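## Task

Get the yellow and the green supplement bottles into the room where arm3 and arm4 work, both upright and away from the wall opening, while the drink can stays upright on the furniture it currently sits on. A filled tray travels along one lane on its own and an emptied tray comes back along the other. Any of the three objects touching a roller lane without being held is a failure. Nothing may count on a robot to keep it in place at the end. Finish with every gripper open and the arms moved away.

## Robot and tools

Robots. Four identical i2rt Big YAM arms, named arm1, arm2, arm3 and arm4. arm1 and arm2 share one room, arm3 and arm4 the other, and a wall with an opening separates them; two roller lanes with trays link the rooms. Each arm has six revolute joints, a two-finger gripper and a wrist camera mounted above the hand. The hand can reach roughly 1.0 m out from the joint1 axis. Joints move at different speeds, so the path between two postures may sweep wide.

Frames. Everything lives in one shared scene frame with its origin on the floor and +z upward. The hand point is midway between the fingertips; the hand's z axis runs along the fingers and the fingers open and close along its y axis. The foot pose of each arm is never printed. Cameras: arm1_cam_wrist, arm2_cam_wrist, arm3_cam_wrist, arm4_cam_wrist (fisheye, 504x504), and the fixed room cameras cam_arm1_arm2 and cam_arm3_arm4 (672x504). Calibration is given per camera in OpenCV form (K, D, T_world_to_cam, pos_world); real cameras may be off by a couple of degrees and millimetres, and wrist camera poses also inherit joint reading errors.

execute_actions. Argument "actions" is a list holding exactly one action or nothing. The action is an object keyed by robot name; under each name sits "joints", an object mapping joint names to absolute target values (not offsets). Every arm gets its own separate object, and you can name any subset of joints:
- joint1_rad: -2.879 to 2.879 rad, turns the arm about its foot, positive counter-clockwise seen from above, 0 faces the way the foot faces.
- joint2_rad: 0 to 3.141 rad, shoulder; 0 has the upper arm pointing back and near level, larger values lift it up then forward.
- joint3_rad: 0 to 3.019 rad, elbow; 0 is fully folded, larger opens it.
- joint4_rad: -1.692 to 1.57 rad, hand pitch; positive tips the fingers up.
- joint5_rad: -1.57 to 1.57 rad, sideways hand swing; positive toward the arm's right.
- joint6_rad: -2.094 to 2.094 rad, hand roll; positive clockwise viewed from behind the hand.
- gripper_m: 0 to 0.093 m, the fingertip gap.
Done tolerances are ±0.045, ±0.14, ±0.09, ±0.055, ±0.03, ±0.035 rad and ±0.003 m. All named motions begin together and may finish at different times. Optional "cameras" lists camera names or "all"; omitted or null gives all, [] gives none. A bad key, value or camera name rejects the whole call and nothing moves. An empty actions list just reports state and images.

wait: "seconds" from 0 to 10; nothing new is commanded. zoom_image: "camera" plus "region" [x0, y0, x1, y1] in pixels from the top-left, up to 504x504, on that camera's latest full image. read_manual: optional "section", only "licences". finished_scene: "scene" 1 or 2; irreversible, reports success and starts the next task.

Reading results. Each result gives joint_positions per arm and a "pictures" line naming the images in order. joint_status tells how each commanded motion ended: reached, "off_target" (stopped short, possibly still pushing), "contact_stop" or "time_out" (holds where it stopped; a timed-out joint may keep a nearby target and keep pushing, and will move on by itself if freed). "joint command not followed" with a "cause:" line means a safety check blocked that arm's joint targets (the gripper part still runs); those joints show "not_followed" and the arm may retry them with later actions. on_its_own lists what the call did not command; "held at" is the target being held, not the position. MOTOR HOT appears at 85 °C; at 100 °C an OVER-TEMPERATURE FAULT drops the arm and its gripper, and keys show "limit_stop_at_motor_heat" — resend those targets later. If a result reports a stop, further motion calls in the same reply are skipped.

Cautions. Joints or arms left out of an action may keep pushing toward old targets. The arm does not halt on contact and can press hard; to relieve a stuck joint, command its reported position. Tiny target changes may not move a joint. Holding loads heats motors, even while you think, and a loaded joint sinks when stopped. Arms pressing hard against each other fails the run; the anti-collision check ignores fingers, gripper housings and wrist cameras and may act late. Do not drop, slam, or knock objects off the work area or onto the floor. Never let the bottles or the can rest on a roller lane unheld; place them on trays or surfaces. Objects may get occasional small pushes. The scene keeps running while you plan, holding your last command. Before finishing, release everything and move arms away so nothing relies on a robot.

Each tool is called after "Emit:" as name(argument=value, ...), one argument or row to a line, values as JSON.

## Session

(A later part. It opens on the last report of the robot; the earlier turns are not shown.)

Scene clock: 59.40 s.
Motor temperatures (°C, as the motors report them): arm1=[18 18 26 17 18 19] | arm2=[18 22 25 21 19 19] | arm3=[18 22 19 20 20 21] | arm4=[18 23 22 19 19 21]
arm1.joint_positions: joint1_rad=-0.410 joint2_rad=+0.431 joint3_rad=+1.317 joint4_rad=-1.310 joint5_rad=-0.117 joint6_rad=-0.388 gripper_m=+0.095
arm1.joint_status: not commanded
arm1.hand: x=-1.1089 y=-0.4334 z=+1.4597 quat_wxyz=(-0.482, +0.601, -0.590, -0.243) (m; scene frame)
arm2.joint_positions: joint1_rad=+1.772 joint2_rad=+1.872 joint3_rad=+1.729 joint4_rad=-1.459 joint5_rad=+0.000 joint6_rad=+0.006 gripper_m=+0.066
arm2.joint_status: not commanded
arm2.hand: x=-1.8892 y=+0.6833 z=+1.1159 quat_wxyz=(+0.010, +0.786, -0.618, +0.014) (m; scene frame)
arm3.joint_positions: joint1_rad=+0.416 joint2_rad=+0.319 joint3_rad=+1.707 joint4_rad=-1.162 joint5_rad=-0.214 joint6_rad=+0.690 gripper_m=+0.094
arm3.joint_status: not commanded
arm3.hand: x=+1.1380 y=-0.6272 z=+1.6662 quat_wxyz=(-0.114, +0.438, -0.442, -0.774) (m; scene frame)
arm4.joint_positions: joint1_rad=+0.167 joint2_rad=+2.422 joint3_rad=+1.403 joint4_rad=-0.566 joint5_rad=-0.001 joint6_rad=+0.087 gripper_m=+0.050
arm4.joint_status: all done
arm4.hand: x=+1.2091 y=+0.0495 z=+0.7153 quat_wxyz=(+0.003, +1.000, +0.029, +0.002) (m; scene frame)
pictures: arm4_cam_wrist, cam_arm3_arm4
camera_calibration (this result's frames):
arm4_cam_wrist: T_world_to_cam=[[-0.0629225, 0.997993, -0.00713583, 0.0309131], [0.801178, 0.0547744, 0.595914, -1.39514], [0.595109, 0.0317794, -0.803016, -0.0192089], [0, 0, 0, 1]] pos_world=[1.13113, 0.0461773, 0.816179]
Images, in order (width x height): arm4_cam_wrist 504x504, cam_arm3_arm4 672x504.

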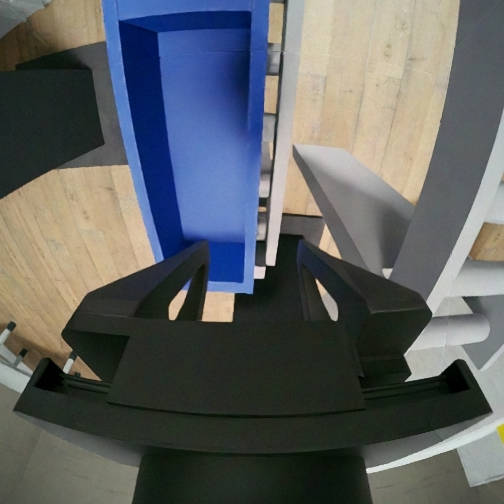

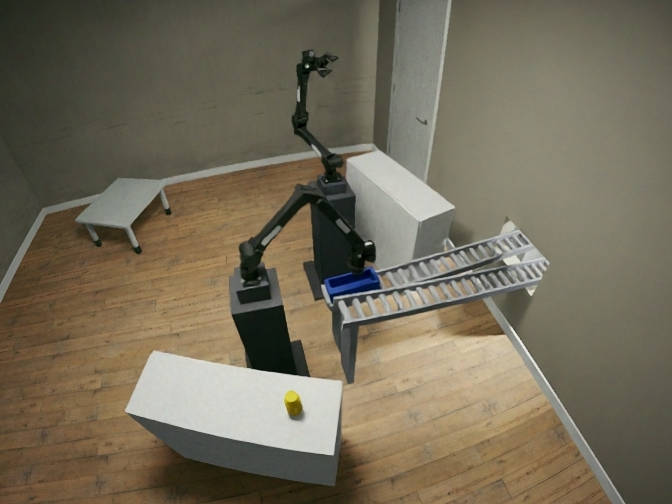

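Emit:
execute_actions(
  actions=[
    {"arm4":{"joints":{"joint2_rad":2.58,"joint3_rad":1.5,"joint4_rad":-0.49}}},
  ],
  cameras=[],
)

Emit:
execute_actions(
  actions=[
    {"arm4":{"joints":{"joint2_rad":2.72,"joint3_rad":1.59,"joint4_rad":-0.43}}},
  ],
  cameras=[],
)

Emit:
execute_actions(
  actions=[
    {"arm4":{"joints":{"gripper_m":0.0}}},
  ],
  cameras=[],
)

Emit:
execute_actions(
  actions=[
    {"arm4":{"joints":{"joint2_rad":2.42,"joint3_rad":1.42,"joint4_rad":-0.56}}},
  ],
  cameras=[],
)

Emit:
execute_actions(
  actions=[
    {"arm4":{"joints":{"joint2_rad":1.9,"joint3_rad":1.5,"joint4_rad":-1.17}}},
  ],
  cameras=[],
)

Emit:
execute_actions(
  actions=[
    {"arm4":{"joints":{"joint1_rad":-0.29,"joint6_rad":-0.36}}},
  ],
  cameras=["arm4_cam_wrist","cam_arm3_arm4"],
)

Scene clock: 61.13 s.
Motor temperatures (°C, as the motors report them): arm1=[18 18 26 17 18 19] | arm2=[18 22 25 21 19 19] | arm3=[18 22 19 20 20 21] | arm4=[18 23 22 19 19 21]
arm1.joint_positions: joint1_rad=-0.410 joint2_rad=+0.431 joint3_rad=+1.317 joint4_rad=-1.310 joint5_rad=-0.117 joint6_rad=-0.388 gripper_m=+0.095
arm1.joint_status: not commanded
arm1.hand: x=-1.1089 y=-0.4334 z=+1.4597 quat_wxyz=(-0.482, +0.601, -0.590, -0.243) (m; scene frame)
arm2.joint_positions: joint1_rad=+1.772 joint2_rad=+1.872 joint3_rad=+1.729 joint4_rad=-1.459 joint5_rad=+0.000 joint6_rad=+0.006 gripper_m=+0.066
arm2.joint_status: not commanded
arm2.hand: x=-1.8892 y=+0.6833 z=+1.1159 quat_wxyz=(+0.010, +0.786, -0.618, +0.014) (m; scene frame)
arm3.joint_positions: joint1_rad=+0.416 joint2_rad=+0.319 joint3_rad=+1.707 joint4_rad=-1.162 joint5_rad=-0.214 joint6_rad=+0.690 gripper_m=+0.094
arm3.joint_status: not commanded
arm3.hand: x=+1.1380 y=-0.6272 z=+1.6662 quat_wxyz=(-0.114, +0.438, -0.442, -0.774) (m; scene frame)
arm4.joint_positions: joint1_rad=+0.167 joint2_rad=+2.590 joint3_rad=+1.492 joint4_rad=-0.492 joint5_rad=-0.001 joint6_rad=+0.087 gripper_m=+0.050
arm4.joint_status: all done
arm4.hand: x=+1.2075 y=+0.0489 z=+0.6428 quat_wxyz=(+0.003, +1.000, +0.029, +0.004) (m; scene frame)
pictures: none
No camera images: the call's "cameras" was empty. Leave "cameras" out to get every camera's image.

Scene clock: 62.30 s.
Motor temperatures (°C, as the motors report them): arm1=[18 18 26 17 18 19] | arm2=[18 22 25 21 19 19] | arm3=[18 22 19 20 20 21] | arm4=[18 23 22 19 19 21]
arm1.joint_positions: joint1_rad=-0.410 joint2_rad=+0.431 joint3_rad=+1.317 joint4_rad=-1.310 joint5_rad=-0.117 joint6_rad=-0.388 gripper_m=+0.095
arm1.joint_status: not commanded
arm1.hand: x=-1.1089 y=-0.4334 z=+1.4597 quat_wxyz=(-0.482, +0.601, -0.590, -0.243) (m; scene frame)
arm2.joint_positions: joint1_rad=+1.772 joint2_rad=+1.872 joint3_rad=+1.729 joint4_rad=-1.459 joint5_rad=+0.000 joint6_rad=+0.006 gripper_m=+0.066
arm2.joint_status: not commanded
arm2.hand: x=-1.8892 y=+0.6833 z=+1.1159 quat_wxyz=(+0.010, +0.786, -0.618, +0.014) (m; scene frame)
arm3.joint_positions: joint1_rad=+0.416 joint2_rad=+0.319 joint3_rad=+1.707 joint4_rad=-1.162 joint5_rad=-0.214 joint6_rad=+0.690 gripper_m=+0.094
arm3.joint_status: not commanded
arm3.hand: x=+1.1380 y=-0.6272 z=+1.6662 quat_wxyz=(-0.114, +0.438, -0.442, -0.774) (m; scene frame)
arm4.joint_positions: joint1_rad=+0.167 joint2_rad=+2.724 joint3_rad=+1.581 joint4_rad=-0.432 joint5_rad=-0.001 joint6_rad=+0.087 gripper_m=+0.050
arm4.joint_status: all done
arm4.hand: x=+1.2034 y=+0.0480 z=+0.5859 quat_wxyz=(+0.004, +1.000, +0.029, -0.003) (m; scene frame)
pictures: none
No camera images: the call's "cameras" was empty. Leave "cameras" out to get every camera's image.

Scene clock: 62.93 s.
Motor temperatures (°C, as the motors report them): arm1=[18 18 26 17 18 19] | arm2=[18 23 25 21 19 19] | arm3=[18 22 19 20 20 21] | arm4=[18 23 22 19 19 21]
arm1.joint_positions: joint1_rad=-0.410 joint2_rad=+0.431 joint3_rad=+1.317 joint4_rad=-1.310 joint5_rad=-0.117 joint6_rad=-0.388 gripper_m=+0.095
arm1.joint_status: not commanded
arm1.hand: x=-1.1089 y=-0.4334 z=+1.4597 quat_wxyz=(-0.482, +0.601, -0.590, -0.243) (m; scene frame)
arm2.joint_positions: joint1_rad=+1.772 joint2_rad=+1.872 joint3_rad=+1.729 joint4_rad=-1.459 joint5_rad=+0.000 joint6_rad=+0.006 gripper_m=+0.066
arm2.joint_status: not commanded
arm2.hand: x=-1.8892 y=+0.6833 z=+1.1159 quat_wxyz=(+0.010, +0.786, -0.618, +0.014) (m; scene frame)
arm3.joint_positions: joint1_rad=+0.416 joint2_rad=+0.319 joint3_rad=+1.707 joint4_rad=-1.162 joint5_rad=-0.214 joint6_rad=+0.690 gripper_m=+0.094
arm3.joint_status: not commanded
arm3.hand: x=+1.1380 y=-0.6272 z=+1.6662 quat_wxyz=(-0.114, +0.438, -0.442, -0.774) (m; scene frame)
arm4.joint_positions: joint1_rad=+0.167 joint2_rad=+2.724 joint3_rad=+1.582 joint4_rad=-0.429 joint5_rad=+0.002 joint6_rad=+0.103 gripper_m=+0.011
arm4.joint_status: gripper_m off_target (ended at +0.011, target +0.000)
arm4.hand: x=+1.2018 y=+0.0486 z=+0.5861 quat_wxyz=(+0.002, +1.000, +0.021, -0.005) (m; scene frame)
pictures: none
No camera images: the call's "cameras" was empty. Leave "cameras" out to get every camera's image.

Scene clock: 64.07 s.
Motor temperatures (°C, as the motors report them): arm1=[18 18 26 17 18 19] | arm2=[18 23 25 21 19 19] | arm3=[18 22 19 20 20 21] | arm4=[18 23 22 19 19 21]
arm1.joint_positions: joint1_rad=-0.410 joint2_rad=+0.431 joint3_rad=+1.317 joint4_rad=-1.310 joint5_rad=-0.117 joint6_rad=-0.388 gripper_m=+0.095
arm1.joint_status: not commanded
arm1.hand: x=-1.1089 y=-0.4334 z=+1.4597 quat_wxyz=(-0.482, +0.601, -0.590, -0.243) (m; scene frame)
arm2.joint_positions: joint1_rad=+1.772 joint2_rad=+1.872 joint3_rad=+1.729 joint4_rad=-1.459 joint5_rad=+0.000 joint6_rad=+0.006 gripper_m=+0.066
arm2.joint_status: not commanded
arm2.hand: x=-1.8892 y=+0.6833 z=+1.1159 quat_wxyz=(+0.010, +0.786, -0.618, +0.014) (m; scene frame)
arm3.joint_positions: joint1_rad=+0.416 joint2_rad=+0.319 joint3_rad=+1.707 joint4_rad=-1.162 joint5_rad=-0.214 joint6_rad=+0.690 gripper_m=+0.094
arm3.joint_status: not commanded
arm3.hand: x=+1.1380 y=-0.6272 z=+1.6662 quat_wxyz=(-0.114, +0.438, -0.442, -0.774) (m; scene frame)
arm4.joint_positions: joint1_rad=+0.165 joint2_rad=+2.426 joint3_rad=+1.416 joint4_rad=-0.556 joint5_rad=+0.006 joint6_rad=+0.113 gripper_m=+0.011
arm4.joint_status: all done
arm4.hand: x=+1.2003 y=+0.0507 z=+0.7161 quat_wxyz=(+0.001, +1.000, +0.015, -0.009) (m; scene frame)
pictures: none
No camera images: the call's "cameras" was empty. Leave "cameras" out to get every camera's image.

Scene clock: 65.63 s.
Motor temperatures (°C, as the motors report them): arm1=[18 18 26 17 18 19] | arm2=[18 23 25 21 19 19] | arm3=[18 22 19 20 20 21] | arm4=[18 23 22 19 19 21]
arm1.joint_positions: joint1_rad=-0.410 joint2_rad=+0.431 joint3_rad=+1.317 joint4_rad=-1.310 joint5_rad=-0.117 joint6_rad=-0.388 gripper_m=+0.095
arm1.joint_status: not commanded
arm1.hand: x=-1.1089 y=-0.4334 z=+1.4597 quat_wxyz=(-0.482, +0.601, -0.590, -0.243) (m; scene frame)
arm2.joint_positions: joint1_rad=+1.772 joint2_rad=+1.872 joint3_rad=+1.729 joint4_rad=-1.459 joint5_rad=+0.000 joint6_rad=+0.006 gripper_m=+0.066
arm2.joint_status: not commanded
arm2.hand: x=-1.8892 y=+0.6833 z=+1.1159 quat_wxyz=(+0.010, +0.786, -0.618, +0.014) (m; scene frame)
arm3.joint_positions: joint1_rad=+0.416 joint2_rad=+0.319 joint3_rad=+1.707 joint4_rad=-1.162 joint5_rad=-0.214 joint6_rad=+0.690 gripper_m=+0.094
arm3.joint_status: not commanded
arm3.hand: x=+1.1380 y=-0.6272 z=+1.6662 quat_wxyz=(-0.114, +0.438, -0.442, -0.774) (m; scene frame)
arm4.joint_positions: joint1_rad=+0.165 joint2_rad=+1.914 joint3_rad=+1.485 joint4_rad=-1.164 joint5_rad=+0.005 joint6_rad=+0.112 gripper_m=+0.011
arm4.joint_status: all done
arm4.hand: x=+1.2053 y=+0.0529 z=+1.0170 quat_wxyz=(-0.001, +1.000, +0.016, +0.005) (m; scene frame)
pictures: none
No camera images: the call's "cameras" was empty. Leave "cameras" out to get every camera's image.

Scene clock: 67.10 s.
Motor temperatures (°C, as the motors report them): arm1=[18 18 26 17 18 19] | arm2=[18 23 25 21 19 19] | arm3=[18 22 19 20 20 21] | arm4=[18 23 22 19 19 21]
arm1.joint_positions: joint1_rad=-0.410 joint2_rad=+0.431 joint3_rad=+1.317 joint4_rad=-1.310 joint5_rad=-0.117 joint6_rad=-0.388 gripper_m=+0.095
arm1.joint_status: not commanded
arm1.hand: x=-1.1089 y=-0.4334 z=+1.4597 quat_wxyz=(-0.482, +0.601, -0.590, -0.243) (m; scene frame)
arm2.joint_positions: joint1_rad=+1.772 joint2_rad=+1.872 joint3_rad=+1.729 joint4_rad=-1.459 joint5_rad=+0.000 joint6_rad=+0.006 gripper_m=+0.066
arm2.joint_status: not commanded
arm2.hand: x=-1.8892 y=+0.6833 z=+1.1159 quat_wxyz=(+0.010, +0.786, -0.618, +0.014) (m; scene frame)
arm3.joint_positions: joint1_rad=+0.416 joint2_rad=+0.319 joint3_rad=+1.707 joint4_rad=-1.162 joint5_rad=-0.214 joint6_rad=+0.690 gripper_m=+0.094
arm3.joint_status: not commanded
arm3.hand: x=+1.1380 y=-0.6272 z=+1.6662 quat_wxyz=(-0.114, +0.438, -0.442, -0.774) (m; scene frame)
arm4.joint_positions: joint1_rad=-0.292 joint2_rad=+1.914 joint3_rad=+1.485 joint4_rad=-1.164 joint5_rad=+0.005 joint6_rad=-0.346 gripper_m=+0.011
arm4.joint_status: all done
arm4.hand: x=+1.2274 y=+0.3030 z=+1.0151 quat_wxyz=(+0.004, +1.000, +0.016, +0.006) (m; scene frame)
pictures: arm4_cam_wrist, cam_arm3_arm4
camera_calibration (this result's frames):
arm4_cam_wrist: T_world_to_cam=[[-0.0378335, 0.999232, -0.0102338, -0.24686], [0.796727, 0.0363444, 0.603245, -1.59875], [0.603154, 0.0146694, -0.79749, 0.192343], [0, 0, 0, 1]] pos_world=[1.14841, 0.301954, 1.1153]
Images, in order (width x height): arm4_cam_wrist 504x504, cam_arm3_arm4 672x504.

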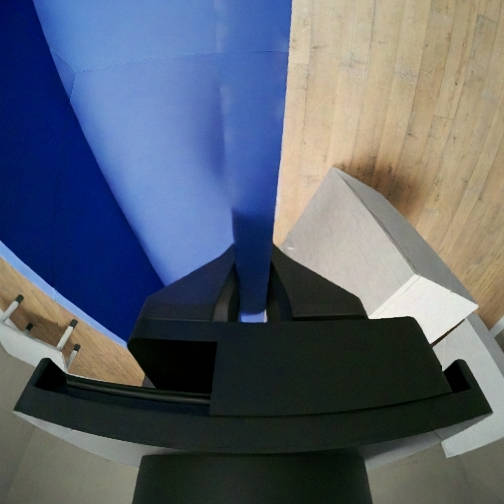

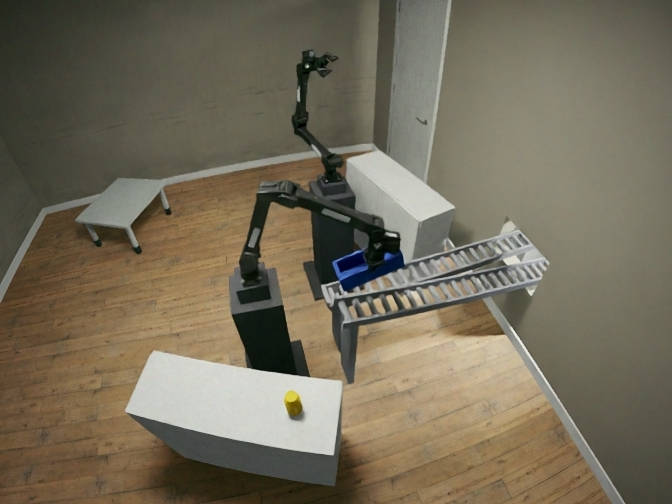

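Emit:
execute_actions(
  actions=[
    {"arm4":{"joints":{"joint1_rad":-0.265,"joint6_rad":-0.33,"joint2_rad":2.23,"joint3_rad":1.55,"joint4_rad":-0.86}}},
  ],
  cameras=["arm4_cam_wrist","cam_arm3_arm4"],
)

Scene clock: 68.83 s.
Motor temperatures (°C, as the motors report them): arm1=[18 18 26 17 18 19] | arm2=[18 23 25 21 19 19] | arm3=[18 22 19 20 20 21] | arm4=[18 23 22 19 19 21]
arm1.joint_positions: joint1_rad=-0.410 joint2_rad=+0.431 joint3_rad=+1.317 joint4_rad=-1.310 joint5_rad=-0.117 joint6_rad=-0.388 gripper_m=+0.095
arm1.joint_status: not commanded
arm1.hand: x=-1.1089 y=-0.4334 z=+1.4597 quat_wxyz=(-0.482, +0.601, -0.590, -0.243) (m; scene frame)
arm2.joint_positions: joint1_rad=+1.772 joint2_rad=+1.872 joint3_rad=+1.729 joint4_rad=-1.459 joint5_rad=+0.000 joint6_rad=+0.006 gripper_m=+0.066
arm2.joint_status: not commanded
arm2.hand: x=-1.8892 y=+0.6833 z=+1.1159 quat_wxyz=(+0.010, +0.786, -0.618, +0.014) (m; scene frame)
arm3.joint_positions: joint1_rad=+0.416 joint2_rad=+0.319 joint3_rad=+1.707 joint4_rad=-1.162 joint5_rad=-0.214 joint6_rad=+0.690 gripper_m=+0.094
arm3.joint_status: not commanded
arm3.hand: x=+1.1380 y=-0.6272 z=+1.6662 quat_wxyz=(-0.114, +0.438, -0.442, -0.774) (m; scene frame)
arm4.joint_positions: joint1_rad=-0.273 joint2_rad=+2.262 joint3_rad=+1.523 joint4_rad=-0.866 joint5_rad=+0.005 joint6_rad=-0.342 gripper_m=+0.011
arm4.joint_status: all done
arm4.hand: x=+1.1891 y=+0.3022 z=+0.8324 quat_wxyz=(+0.006, +1.000, +0.023, +0.011) (m; scene frame)
pictures: arm4_cam_wrist, cam_arm3_arm4
camera_calibration (this result's frames):
arm4_cam_wrist: T_world_to_cam=[[-0.0515218, 0.998572, -0.014097, -0.229653], [0.789838, 0.0493822, 0.611324, -1.46047], [0.611147, 0.0203621, -0.791255, 0.0532512], [0, 0, 0, 1]] pos_world=[1.10916, 0.300362, 0.931717]
Images, in order (width x height): arm4_cam_wrist 504x504, cam_arm3_arm4 672x504.

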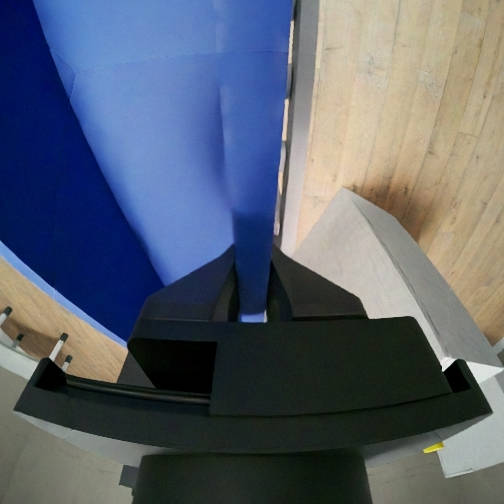

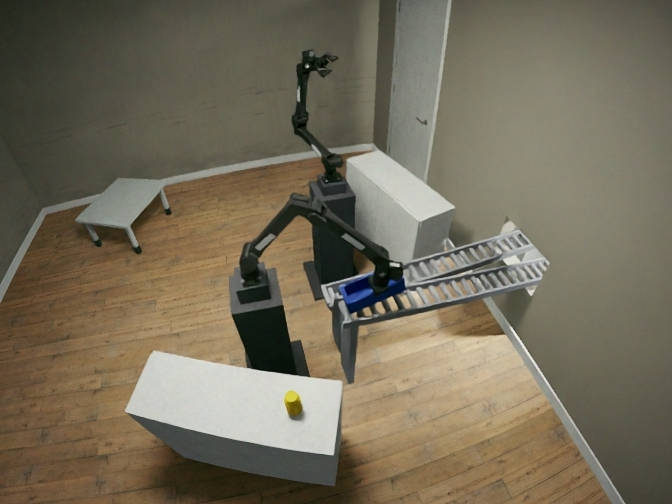

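Aligned with rail. Lower a little, release, lift.

Emit:
execute_actions(
  actions=[
    {"arm4":{"joints":{"joint2_rad":2.3,"joint4_rad":-0.79}}},
  ],
  cameras=[],
)

Emit:
execute_actions(
  actions=[
    {"arm4":{"joints":{"gripper_m":0.05}}},
  ],
  cameras=[],
)

Emit:
execute_actions(
  actions=[
    {"arm4":{"joints":{"joint2_rad":1.9,"joint4_rad":-1.2}}},
  ],
  cameras=["cam_arm3_arm4"],
)

Emit:
wait(
  seconds=10,
)

Emit:
wait(
  seconds=8,
)

Scene clock: 70.27 s.
Motor temperatures (°C, as the motors report them): arm1=[18 18 26 17 18 19] | arm2=[18 23 25 21 19 19] | arm3=[18 22 19 20 20 21] | arm4=[18 23 22 19 19 21]
arm1.joint_positions: joint1_rad=-0.410 joint2_rad=+0.431 joint3_rad=+1.317 joint4_rad=-1.310 joint5_rad=-0.117 joint6_rad=-0.388 gripper_m=+0.095
arm1.joint_status: not commanded
arm1.hand: x=-1.1089 y=-0.4334 z=+1.4597 quat_wxyz=(-0.482, +0.601, -0.590, -0.243) (m; scene frame)
arm2.joint_positions: joint1_rad=+1.772 joint2_rad=+1.872 joint3_rad=+1.729 joint4_rad=-1.459 joint5_rad=+0.000 joint6_rad=+0.006 gripper_m=+0.066
arm2.joint_status: not commanded
arm2.hand: x=-1.8892 y=+0.6833 z=+1.1159 quat_wxyz=(+0.010, +0.786, -0.618, +0.014) (m; scene frame)
arm3.joint_positions: joint1_rad=+0.416 joint2_rad=+0.319 joint3_rad=+1.707 joint4_rad=-1.162 joint5_rad=-0.214 joint6_rad=+0.690 gripper_m=+0.094
arm3.joint_status: not commanded
arm3.hand: x=+1.1380 y=-0.6272 z=+1.6662 quat_wxyz=(-0.114, +0.438, -0.442, -0.774) (m; scene frame)
arm4.joint_positions: joint1_rad=-0.273 joint2_rad=+2.309 joint3_rad=+1.523 joint4_rad=-0.797 joint5_rad=+0.005 joint6_rad=-0.342 gripper_m=+0.011
arm4.joint_status: all done
arm4.hand: x=+1.1847 y=+0.3033 z=+0.8053 quat_wxyz=(+0.003, +1.000, +0.023, +0.001) (m; scene frame)
pictures: none
No camera images: the call's "cameras" was empty. Leave "cameras" out to get every camera's image.

Scene clock: 70.87 s.
Motor temperatures (°C, as the motors report them): arm1=[18 18 26 17 18 19] | arm2=[18 23 25 21 19 19] | arm3=[18 22 19 20 20 21] | arm4=[18 23 22 19 19 21]
arm1.joint_positions: joint1_rad=-0.410 joint2_rad=+0.431 joint3_rad=+1.317 joint4_rad=-1.310 joint5_rad=-0.117 joint6_rad=-0.388 gripper_m=+0.095
arm1.joint_status: not commanded
arm1.hand: x=-1.1089 y=-0.4334 z=+1.4597 quat_wxyz=(-0.482, +0.601, -0.590, -0.243) (m; scene frame)
arm2.joint_positions: joint1_rad=+1.772 joint2_rad=+1.872 joint3_rad=+1.729 joint4_rad=-1.459 joint5_rad=+0.000 joint6_rad=+0.006 gripper_m=+0.066
arm2.joint_status: not commanded
arm2.hand: x=-1.8892 y=+0.6833 z=+1.1159 quat_wxyz=(+0.010, +0.786, -0.618, +0.014) (m; scene frame)
arm3.joint_positions: joint1_rad=+0.416 joint2_rad=+0.319 joint3_rad=+1.707 joint4_rad=-1.162 joint5_rad=-0.214 joint6_rad=+0.690 gripper_m=+0.094
arm3.joint_status: not commanded
arm3.hand: x=+1.1380 y=-0.6272 z=+1.6662 quat_wxyz=(-0.114, +0.438, -0.442, -0.774) (m; scene frame)
arm4.joint_positions: joint1_rad=-0.273 joint2_rad=+2.309 joint3_rad=+1.523 joint4_rad=-0.797 joint5_rad=+0.003 joint6_rad=-0.342 gripper_m=+0.050
arm4.joint_status: all done
arm4.hand: x=+1.1846 y=+0.3030 z=+0.8053 quat_wxyz=(+0.004, +1.000, +0.023, +0.001) (m; scene frame)
pictures: none
No camera images: the call's "cameras" was empty. Leave "cameras" out to get every camera's image.

Scene clock: 72.27 s.
Motor temperatures (°C, as the motors report them): arm1=[18 18 26 17 18 19] | arm2=[18 23 25 21 19 19] | arm3=[18 22 19 20 20 21] | arm4=[18 23 22 19 19 21]
arm1.joint_positions: joint1_rad=-0.410 joint2_rad=+0.431 joint3_rad=+1.317 joint4_rad=-1.310 joint5_rad=-0.117 joint6_rad=-0.388 gripper_m=+0.095
arm1.joint_status: not commanded
arm1.hand: x=-1.1089 y=-0.4334 z=+1.4597 quat_wxyz=(-0.482, +0.601, -0.590, -0.243) (m; scene frame)
arm2.joint_positions: joint1_rad=+1.772 joint2_rad=+1.872 joint3_rad=+1.729 joint4_rad=-1.459 joint5_rad=+0.000 joint6_rad=+0.006 gripper_m=+0.066
arm2.joint_status: not commanded
arm2.hand: x=-1.8892 y=+0.6833 z=+1.1159 quat_wxyz=(+0.010, +0.786, -0.618, +0.014) (m; scene frame)
arm3.joint_positions: joint1_rad=+0.416 joint2_rad=+0.319 joint3_rad=+1.707 joint4_rad=-1.162 joint5_rad=-0.214 joint6_rad=+0.690 gripper_m=+0.094
arm3.joint_status: not commanded
arm3.hand: x=+1.1380 y=-0.6272 z=+1.6662 quat_wxyz=(-0.114, +0.438, -0.442, -0.774) (m; scene frame)
arm4.joint_positions: joint1_rad=-0.273 joint2_rad=+1.897 joint3_rad=+1.534 joint4_rad=-1.193 joint5_rad=+0.003 joint6_rad=-0.342 gripper_m=+0.050
arm4.joint_status: all done
arm4.hand: x=+1.2116 y=+0.2971 z=+1.0423 quat_wxyz=(-0.001, +1.000, +0.023, -0.013) (m; scene frame)
pictures: cam_arm3_arm4
Images, in order (width x height): cam_arm3_arm4 672x504.

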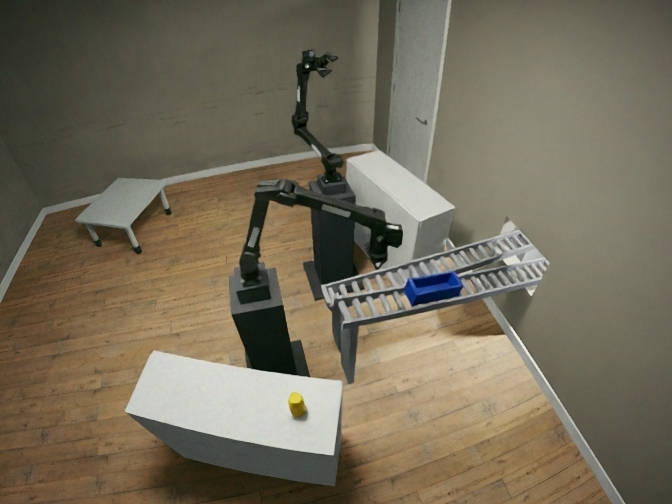

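Scene clock: 82.27 s.
Motor temperatures (°C, as the motors report them): arm1=[18 18 26 17 18 19] | arm2=[18 23 25 21 19 19] | arm3=[18 22 19 20 20 22] | arm4=[18 23 23 19 19 21]
arm1.joint_positions: joint1_rad=-0.410 joint2_rad=+0.431 joint3_rad=+1.317 joint4_rad=-1.310 joint5_rad=-0.117 joint6_rad=-0.388 gripper_m=+0.095
arm1.joint_status: not commanded
arm1.hand: x=-1.1089 y=-0.4334 z=+1.4597 quat_wxyz=(-0.482, +0.601, -0.590, -0.243) (m; scene frame)
arm2.joint_positions: joint1_rad=+1.772 joint2_rad=+1.872 joint3_rad=+1.729 joint4_rad=-1.459 joint5_rad=+0.000 joint6_rad=+0.006 gripper_m=+0.066
arm2.joint_status: not commanded
arm2.hand: x=-1.8892 y=+0.6833 z=+1.1159 quat_wxyz=(+0.010, +0.786, -0.618, +0.014) (m; scene frame)
arm3.joint_positions: joint1_rad=+0.416 joint2_rad=+0.319 joint3_rad=+1.707 joint4_rad=-1.162 joint5_rad=-0.214 joint6_rad=+0.690 gripper_m=+0.094
arm3.joint_status: not commanded
arm3.hand: x=+1.1380 y=-0.6272 z=+1.6662 quat_wxyz=(-0.114, +0.438, -0.442, -0.774) (m; scene frame)
arm4.joint_positions: joint1_rad=-0.273 joint2_rad=+1.897 joint3_rad=+1.534 joint4_rad=-1.193 joint5_rad=+0.003 joint6_rad=-0.342 gripper_m=+0.050
arm4.joint_status: all done
arm4.hand: x=+1.2116 y=+0.2971 z=+1.0423 quat_wxyz=(-0.001, +1.000, +0.023, -0.013) (m; scene frame)
wait: 10.00 s; at rest by 0.27 s
pictures: arm1_cam_wrist, arm2_cam_wrist, arm3_cam_wrist, arm4_cam_wrist, cam_arm1_arm2, cam_arm3_arm4
camera_calibration (this result's frames):
arm2_cam_wrist: T_world_to_cam=[[0.974311, 0.225194, -0.00237432, 1.69064], [0.17787, -0.76301, 0.621433, 0.162471], [0.138131, -0.605891, -0.783464, 1.67449], [0, 0, 0, 1]] pos_world=[-1.9074, 0.757803, 1.21495]
arm4_cam_wrist: T_world_to_cam=[[-0.0513629, 0.998679, 0.0013378, -0.23679], [0.81823, 0.0413141, 0.573405, -1.59877], [0.572592, 0.0305464, -0.819271, 0.278592], [0, 0, 0, 1]] pos_world=[1.13648, 0.294019, 1.1453]
Images, in order (width x height): arm1_cam_wrist 504x504, arm2_cam_wrist 504x504, arm3_cam_wrist 504x504, arm4_cam_wrist 504x504, cam_arm1_arm2 672x504, cam_arm3_arm4 672x504.

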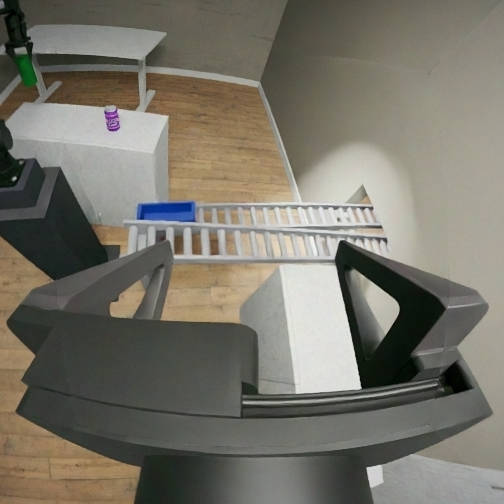

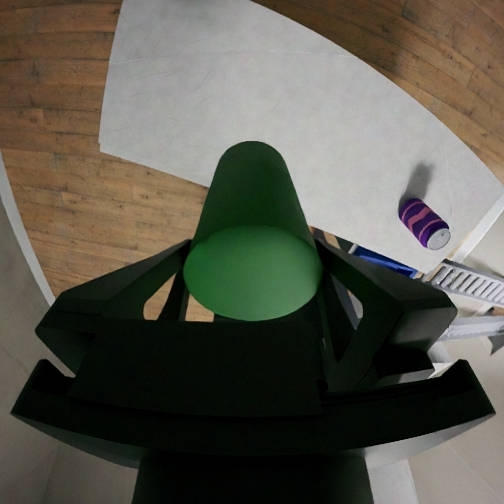

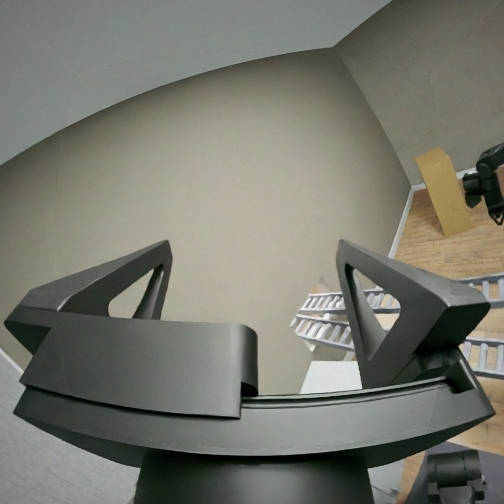

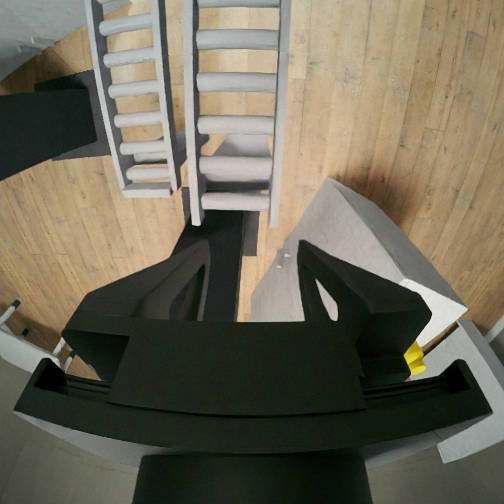

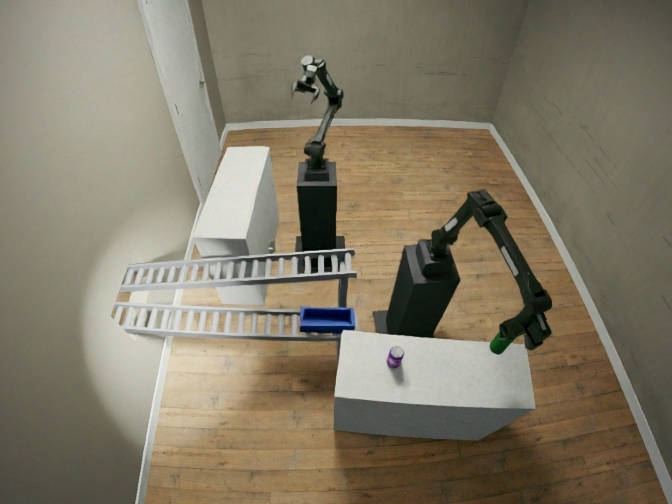

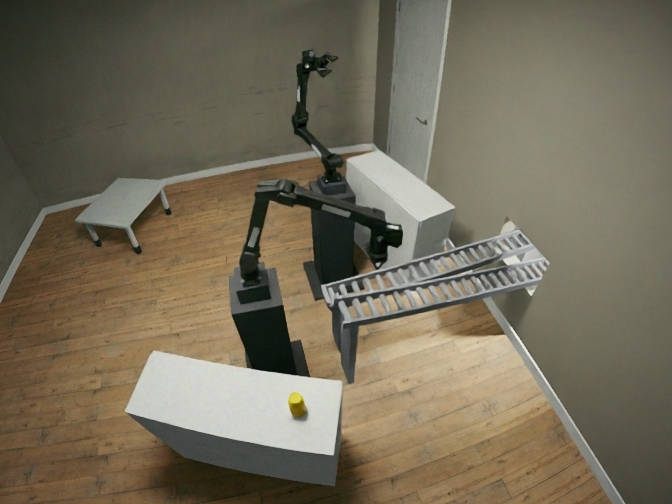

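Scene clock: 90.27 s.
Motor temperatures (°C, as the motors report them): arm1=[18 18 26 17 18 19] | arm2=[18 23 26 21 19 19] | arm3=[18 22 19 20 20 22] | arm4=[18 23 23 19 19 21]
arm1.joint_positions: joint1_rad=-0.410 joint2_rad=+0.431 joint3_rad=+1.317 joint4_rad=-1.310 joint5_rad=-0.117 joint6_rad=-0.388 gripper_m=+0.095
arm1.joint_status: not commanded
arm1.hand: x=-1.1089 y=-0.4334 z=+1.4597 quat_wxyz=(-0.482, +0.601, -0.590, -0.243) (m; scene frame)
arm2.joint_positions: joint1_rad=+1.772 joint2_rad=+1.872 joint3_rad=+1.729 joint4_rad=-1.459 joint5_rad=+0.000 joint6_rad=+0.006 gripper_m=+0.066
arm2.joint_status: not commanded
arm2.hand: x=-1.8892 y=+0.6833 z=+1.1159 quat_wxyz=(+0.010, +0.786, -0.618, +0.014) (m; scene frame)
arm3.joint_positions: joint1_rad=+0.416 joint2_rad=+0.319 joint3_rad=+1.707 joint4_rad=-1.162 joint5_rad=-0.214 joint6_rad=+0.690 gripper_m=+0.094
arm3.joint_status: not commanded
arm3.hand: x=+1.1380 y=-0.6272 z=+1.6662 quat_wxyz=(-0.114, +0.438, -0.442, -0.774) (m; scene frame)
arm4.joint_positions: joint1_rad=-0.273 joint2_rad=+1.897 joint3_rad=+1.534 joint4_rad=-1.193 joint5_rad=+0.003 joint6_rad=-0.342 gripper_m=+0.050
arm4.joint_status: all done
arm4.hand: x=+1.2116 y=+0.2971 z=+1.0423 quat_wxyz=(-0.001, +1.000, +0.023, -0.013) (m; scene frame)
wait: 8.00 s; at rest by 0.27 s
pictures: arm1_cam_wrist, arm2_cam_wrist, arm3_cam_wrist, arm4_cam_wrist, cam_arm1_arm2, cam_arm3_arm4
camera_calibration (this result's frames):
arm2_cam_wrist: T_world_to_cam=[[0.974311, 0.225194, -0.00237432, 1.69064], [0.17787, -0.76301, 0.621433, 0.162471], [0.138131, -0.605891, -0.783464, 1.67449], [0, 0, 0, 1]] pos_world=[-1.9074, 0.757803, 1.21495]
arm4_cam_wrist: T_world_to_cam=[[-0.0513629, 0.998679, 0.0013378, -0.23679], [0.81823, 0.0413141, 0.573405, -1.59877], [0.572592, 0.0305464, -0.819271, 0.278592], [0, 0, 0, 1]] pos_world=[1.13648, 0.294019, 1.1453]
Images, in order (width x height): arm1_cam_wrist 504x504, arm2_cam_wrist 504x504, arm3_cam_wrist 504x504, arm4_cam_wrist 504x504, cam_arm1_arm2 672x504, cam_arm3_arm4 672x504.

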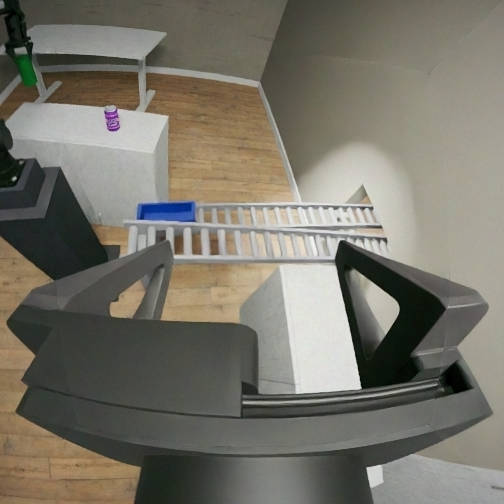

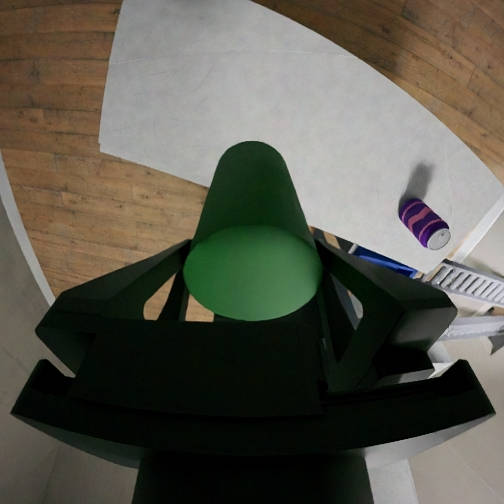

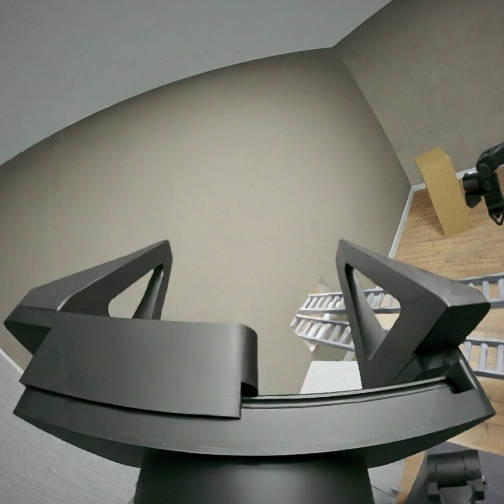

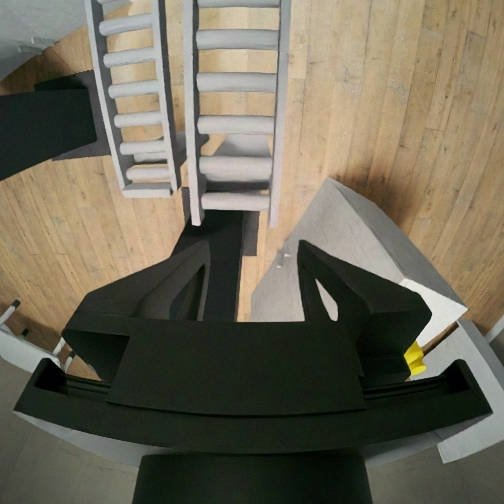

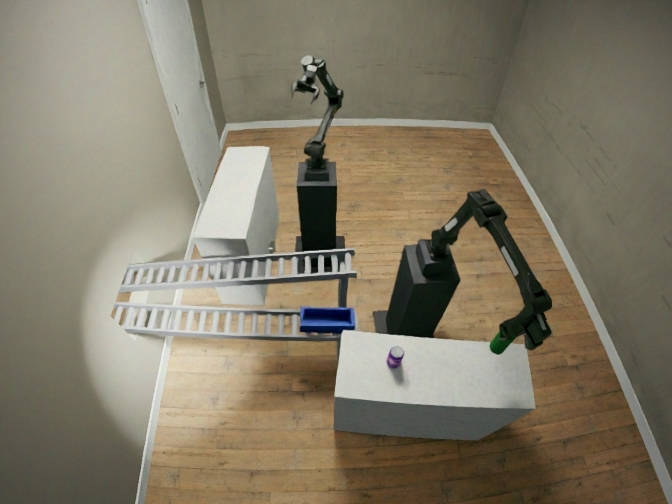

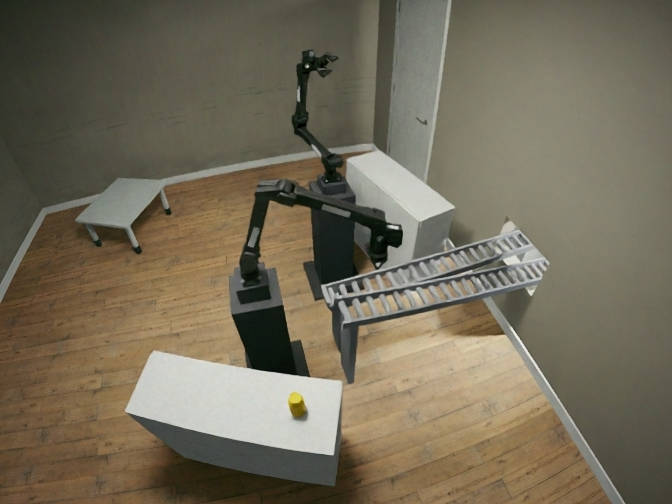

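Emit:
execute_actions(
  actions=[
    {"arm2":{"joints":{"joint2_rad":2.12,"joint3_rad":1.53,"joint4_rad":-0.98}}},
  ],
  cameras=[],
)

Emit:
execute_actions(
  actions=[
    {"arm2":{"joints":{"gripper_m":0.093}}},
  ],
  cameras=[],
)

Emit:
execute_actions(
  actions=[
    {"arm2":{"joints":{"joint2_rad":1.85,"joint3_rad":1.75,"joint4_rad":-1.47}}},
  ],
  cameras=[],
)

Emit:
execute_actions(
  actions=[
    {"arm2":{"joints":{"joint1_rad":0.26,"joint6_rad":0.3,"gripper_m":0.05}}},
  ],
  cameras=[],
)

Emit:
execute_actions(
  actions=[
    {"arm2":{"joints":{"joint2_rad":2.42,"joint3_rad":1.48,"joint4_rad":-0.63}}},
  ],
  cameras=["arm2_cam_wrist","cam_arm1_arm2"],
)

Scene clock: 92.33 s.
Motor temperatures (°C, as the motors report them): arm1=[18 18 26 17 18 19] | arm2=[18 23 25 21 19 19] | arm3=[18 22 19 20 20 22] | arm4=[18 23 23 19 19 21]
arm1.joint_positions: joint1_rad=-0.410 joint2_rad=+0.431 joint3_rad=+1.317 joint4_rad=-1.310 joint5_rad=-0.117 joint6_rad=-0.388 gripper_m=+0.095
arm1.joint_status: not commanded
arm1.hand: x=-1.1089 y=-0.4334 z=+1.4597 quat_wxyz=(-0.482, +0.601, -0.590, -0.243) (m; scene frame)
arm2.joint_positions: joint1_rad=+1.772 joint2_rad=+2.152 joint3_rad=+1.509 joint4_rad=-0.990 joint5_rad=+0.000 joint6_rad=+0.005 gripper_m=+0.066
arm2.joint_status: all done
arm2.hand: x=-1.8907 y=+0.6897 z=+0.8794 quat_wxyz=(+0.020, +0.786, -0.618, +0.026) (m; scene frame)
arm3.joint_positions: joint1_rad=+0.416 joint2_rad=+0.319 joint3_rad=+1.707 joint4_rad=-1.162 joint5_rad=-0.214 joint6_rad=+0.690 gripper_m=+0.094
arm3.joint_status: not commanded
arm3.hand: x=+1.1380 y=-0.6272 z=+1.6662 quat_wxyz=(-0.114, +0.438, -0.442, -0.774) (m; scene frame)
arm4.joint_positions: joint1_rad=-0.273 joint2_rad=+1.897 joint3_rad=+1.534 joint4_rad=-1.193 joint5_rad=+0.003 joint6_rad=-0.342 gripper_m=+0.050
arm4.joint_status: not commanded
arm4.hand: x=+1.2116 y=+0.2971 z=+1.0423 quat_wxyz=(-0.001, +1.000, +0.023, -0.013) (m; scene frame)
pictures: none
No camera images: the call's "cameras" was empty. Leave "cameras" out to get every camera's image.

Scene clock: 93.07 s.
Motor temperatures (°C, as the motors report them): arm1=[18 18 26 17 18 19] | arm2=[18 23 25 21 19 19] | arm3=[18 22 19 20 20 22] | arm4=[18 23 23 19 19 21]
arm1.joint_positions: joint1_rad=-0.410 joint2_rad=+0.431 joint3_rad=+1.317 joint4_rad=-1.310 joint5_rad=-0.117 joint6_rad=-0.388 gripper_m=+0.095
arm1.joint_status: not commanded
arm1.hand: x=-1.1089 y=-0.4334 z=+1.4597 quat_wxyz=(-0.482, +0.601, -0.590, -0.243) (m; scene frame)
arm2.joint_positions: joint1_rad=+1.772 joint2_rad=+2.146 joint3_rad=+1.509 joint4_rad=-0.990 joint5_rad=+0.000 joint6_rad=+0.005 gripper_m=+0.093
arm2.joint_status: all done
arm2.hand: x=-1.8909 y=+0.6909 z=+0.8828 quat_wxyz=(+0.018, +0.786, -0.618, +0.024) (m; scene frame)
arm3.joint_positions: joint1_rad=+0.416 joint2_rad=+0.319 joint3_rad=+1.707 joint4_rad=-1.162 joint5_rad=-0.214 joint6_rad=+0.690 gripper_m=+0.094
arm3.joint_status: not commanded
arm3.hand: x=+1.1380 y=-0.6272 z=+1.6662 quat_wxyz=(-0.114, +0.438, -0.442, -0.774) (m; scene frame)
arm4.joint_positions: joint1_rad=-0.273 joint2_rad=+1.897 joint3_rad=+1.534 joint4_rad=-1.193 joint5_rad=+0.003 joint6_rad=-0.342 gripper_m=+0.050
arm4.joint_status: not commanded
arm4.hand: x=+1.2116 y=+0.2971 z=+1.0423 quat_wxyz=(-0.001, +1.000, +0.023, -0.013) (m; scene frame)
pictures: none
No camera images: the call's "cameras" was empty. Leave "cameras" out to get every camera's image.

Scene clock: 94.70 s.
Motor temperatures (°C, as the motors report them): arm1=[18 18 26 17 18 19] | arm2=[18 23 26 21 19 19] | arm3=[18 22 19 20 20 22] | arm4=[18 23 23 19 19 21]
arm1.joint_positions: joint1_rad=-0.410 joint2_rad=+0.431 joint3_rad=+1.317 joint4_rad=-1.310 joint5_rad=-0.117 joint6_rad=-0.388 gripper_m=+0.095
arm1.joint_status: not commanded
arm1.hand: x=-1.1089 y=-0.4334 z=+1.4597 quat_wxyz=(-0.482, +0.601, -0.590, -0.243) (m; scene frame)
arm2.joint_positions: joint1_rad=+1.772 joint2_rad=+1.857 joint3_rad=+1.738 joint4_rad=-1.458 joint5_rad=+0.000 joint6_rad=+0.005 gripper_m=+0.093
arm2.joint_status: all done
arm2.hand: x=-1.8898 y=+0.6853 z=+1.1277 quat_wxyz=(+0.003, +0.786, -0.618, +0.004) (m; scene frame)
arm3.joint_positions: joint1_rad=+0.416 joint2_rad=+0.319 joint3_rad=+1.707 joint4_rad=-1.162 joint5_rad=-0.214 joint6_rad=+0.690 gripper_m=+0.094
arm3.joint_status: not commanded
arm3.hand: x=+1.1380 y=-0.6272 z=+1.6662 quat_wxyz=(-0.114, +0.438, -0.442, -0.774) (m; scene frame)
arm4.joint_positions: joint1_rad=-0.273 joint2_rad=+1.897 joint3_rad=+1.534 joint4_rad=-1.193 joint5_rad=+0.003 joint6_rad=-0.342 gripper_m=+0.050
arm4.joint_status: not commanded
arm4.hand: x=+1.2116 y=+0.2971 z=+1.0423 quat_wxyz=(-0.001, +1.000, +0.023, -0.013) (m; scene frame)
pictures: none
No camera images: the call's "cameras" was empty. Leave "cameras" out to get every camera's image.

Scene clock: 96.60 s.
Motor temperatures (°C, as the motors report them): arm1=[18 18 26 17 18 19] | arm2=[18 23 25 21 19 19] | arm3=[18 22 19 20 20 22] | arm4=[18 23 23 19 19 21]
arm1.joint_positions: joint1_rad=-0.410 joint2_rad=+0.431 joint3_rad=+1.317 joint4_rad=-1.310 joint5_rad=-0.117 joint6_rad=-0.388 gripper_m=+0.095
arm1.joint_status: not commanded
arm1.hand: x=-1.1089 y=-0.4334 z=+1.4597 quat_wxyz=(-0.482, +0.601, -0.590, -0.243) (m; scene frame)
arm2.joint_positions: joint1_rad=+0.253 joint2_rad=+1.857 joint3_rad=+1.738 joint4_rad=-1.458 joint5_rad=+0.000 joint6_rad=+0.292 gripper_m=+0.050
arm2.joint_status: all done
arm2.hand: x=-1.2054 y=+0.2966 z=+1.1302 quat_wxyz=(+0.002, +0.002, -1.000, +0.003) (m; scene frame)
arm3.joint_positions: joint1_rad=+0.416 joint2_rad=+0.319 joint3_rad=+1.707 joint4_rad=-1.162 joint5_rad=-0.214 joint6_rad=+0.690 gripper_m=+0.094
arm3.joint_status: not commanded
arm3.hand: x=+1.1380 y=-0.6272 z=+1.6662 quat_wxyz=(-0.114, +0.438, -0.442, -0.774) (m; scene frame)
arm4.joint_positions: joint1_rad=-0.273 joint2_rad=+1.897 joint3_rad=+1.534 joint4_rad=-1.193 joint5_rad=+0.003 joint6_rad=-0.342 gripper_m=+0.050
arm4.joint_status: not commanded
arm4.hand: x=+1.2116 y=+0.2971 z=+1.0423 quat_wxyz=(-0.001, +1.000, +0.023, -0.013) (m; scene frame)
pictures: none
No camera images: the call's "cameras" was empty. Leave "cameras" out to get every camera's image.

Scene clock: 98.10 s.
Motor temperatures (°C, as the motors report them): arm1=[18 18 26 17 18 19] | arm2=[18 23 25 21 19 19] | arm3=[18 22 19 20 20 22] | arm4=[18 23 23 19 19 21]
arm1.joint_positions: joint1_rad=-0.410 joint2_rad=+0.431 joint3_rad=+1.317 joint4_rad=-1.310 joint5_rad=-0.117 joint6_rad=-0.388 gripper_m=+0.095
arm1.joint_status: not commanded
arm1.hand: x=-1.1089 y=-0.4334 z=+1.4597 quat_wxyz=(-0.482, +0.601, -0.590, -0.243) (m; scene frame)
arm2.joint_positions: joint1_rad=+0.253 joint2_rad=+2.430 joint3_rad=+1.458 joint4_rad=-0.641 joint5_rad=+0.000 joint6_rad=+0.292 gripper_m=+0.050
arm2.joint_status: all done
arm2.hand: x=-1.2178 y=+0.2912 z=+0.7118 quat_wxyz=(+0.019, +0.002, -1.000, +0.008) (m; scene frame)
arm3.joint_positions: joint1_rad=+0.416 joint2_rad=+0.319 joint3_rad=+1.707 joint4_rad=-1.162 joint5_rad=-0.214 joint6_rad=+0.690 gripper_m=+0.094
arm3.joint_status: not commanded
arm3.hand: x=+1.1380 y=-0.6272 z=+1.6662 quat_wxyz=(-0.114, +0.438, -0.442, -0.774) (m; scene frame)
arm4.joint_positions: joint1_rad=-0.273 joint2_rad=+1.897 joint3_rad=+1.534 joint4_rad=-1.193 joint5_rad=+0.003 joint6_rad=-0.342 gripper_m=+0.050
arm4.joint_status: not commanded
arm4.hand: x=+1.2116 y=+0.2971 z=+1.0423 quat_wxyz=(-0.001, +1.000, +0.023, -0.013) (m; scene frame)
pictures: arm2_cam_wrist, cam_arm1_arm2
camera_calibration (this result's frames):
arm2_cam_wrist: T_world_to_cam=[[-0.00661654, -0.999904, 0.0121875, 0.275642], [-0.781017, 0.0127785, 0.624379, -1.40076], [-0.624474, -0.00538738, -0.781027, -0.077765], [0, 0, 0, 1]] pos_world=[-1.14076, 0.293096, 0.810511]
Images, in order (width x height): arm2_cam_wrist 504x504, cam_arm1_arm2 672x504.

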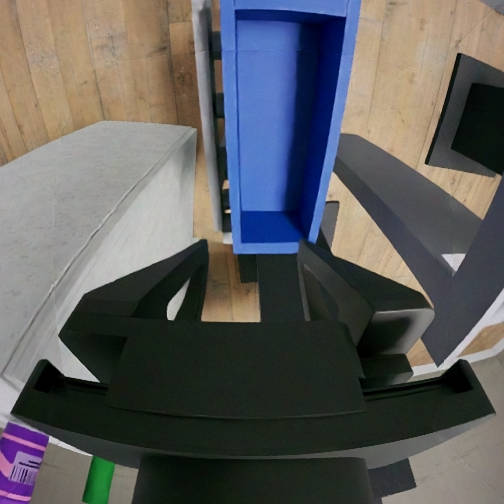

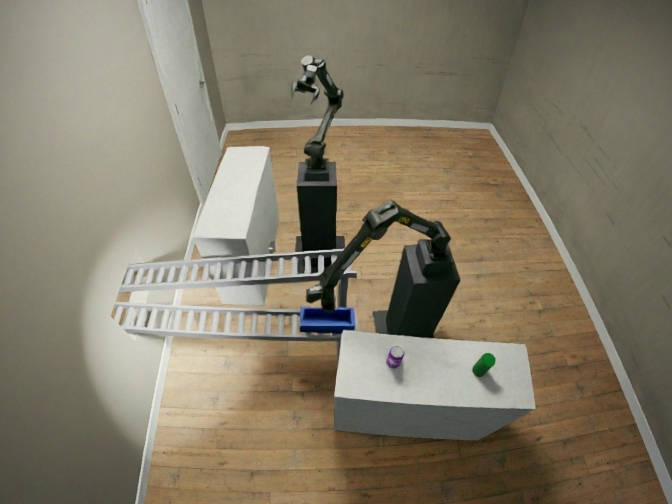

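Emit:
execute_actions(
  actions=[
    {"arm2":{"joints":{"joint1_rad":0.26,"joint2_rad":2.77,"joint3_rad":1.9,"joint4_rad":-0.67}}},
  ],
  cameras=["arm2_cam_wrist","cam_arm1_arm2"],
)

Scene clock: 99.97 s.
Motor temperatures (°C, as the motors report them): arm1=[18 18 27 17 18 19] | arm2=[18 23 25 21 19 19] | arm3=[18 22 19 20 20 22] | arm4=[18 23 23 19 19 21]
arm1.joint_positions: joint1_rad=-0.410 joint2_rad=+0.431 joint3_rad=+1.317 joint4_rad=-1.310 joint5_rad=-0.117 joint6_rad=-0.388 gripper_m=+0.095
arm1.joint_status: not commanded
arm1.hand: x=-1.1089 y=-0.4334 z=+1.4597 quat_wxyz=(-0.482, +0.601, -0.590, -0.243) (m; scene frame)
arm2.joint_positions: joint1_rad=+0.253 joint2_rad=+2.788 joint3_rad=+1.868 joint4_rad=-0.662 joint5_rad=+0.000 joint6_rad=+0.292 gripper_m=+0.050
arm2.joint_status: all done
arm2.hand: x=-1.1489 y=+0.3117 z=+0.5950 quat_wxyz=(+0.004, +0.002, -1.000, +0.003) (m; scene frame)
arm3.joint_positions: joint1_rad=+0.416 joint2_rad=+0.319 joint3_rad=+1.707 joint4_rad=-1.162 joint5_rad=-0.214 joint6_rad=+0.690 gripper_m=+0.094
arm3.joint_status: not commanded
arm3.hand: x=+1.1380 y=-0.6272 z=+1.6662 quat_wxyz=(-0.114, +0.438, -0.442, -0.774) (m; scene frame)
arm4.joint_positions: joint1_rad=-0.273 joint2_rad=+1.897 joint3_rad=+1.534 joint4_rad=-1.193 joint5_rad=+0.003 joint6_rad=-0.342 gripper_m=+0.050
arm4.joint_status: not commanded
arm4.hand: x=+1.2116 y=+0.2971 z=+1.0423 quat_wxyz=(-0.001, +1.000, +0.023, -0.013) (m; scene frame)
pictures: arm2_cam_wrist, cam_arm1_arm2
camera_calibration (this result's frames):
arm2_cam_wrist: T_world_to_cam=[[-0.00672569, -0.999974, 0.0026512, 0.303604], [-0.79979, 0.00697068, 0.600239, -1.2797], [-0.600242, 0.00191662, -0.799816, -0.0891268], [0, 0, 0, 1]] pos_world=[-1.07495, 0.312687, 0.696036]
Images, in order (width x height): arm2_cam_wrist 504x504, cam_arm1_arm2 672x504.

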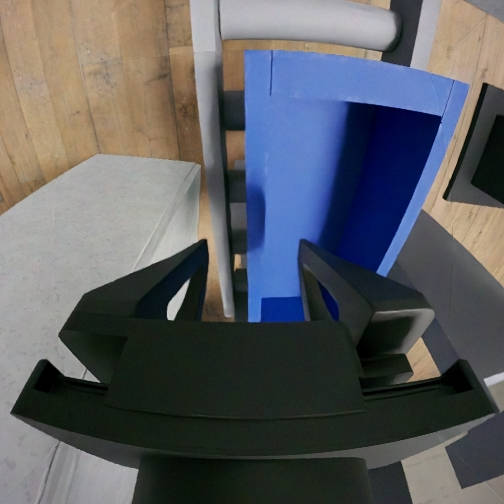

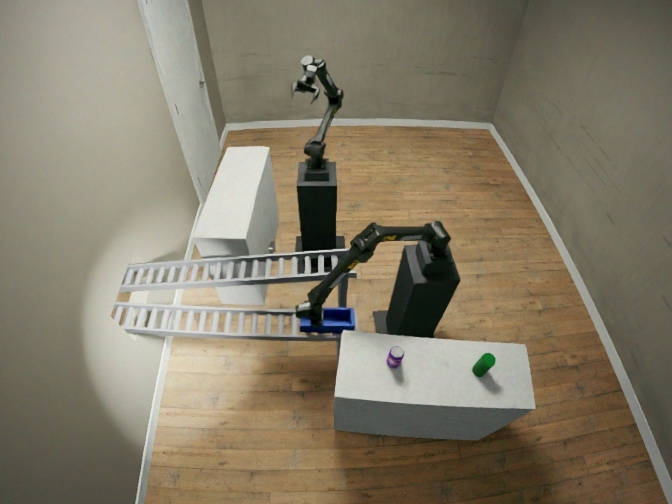

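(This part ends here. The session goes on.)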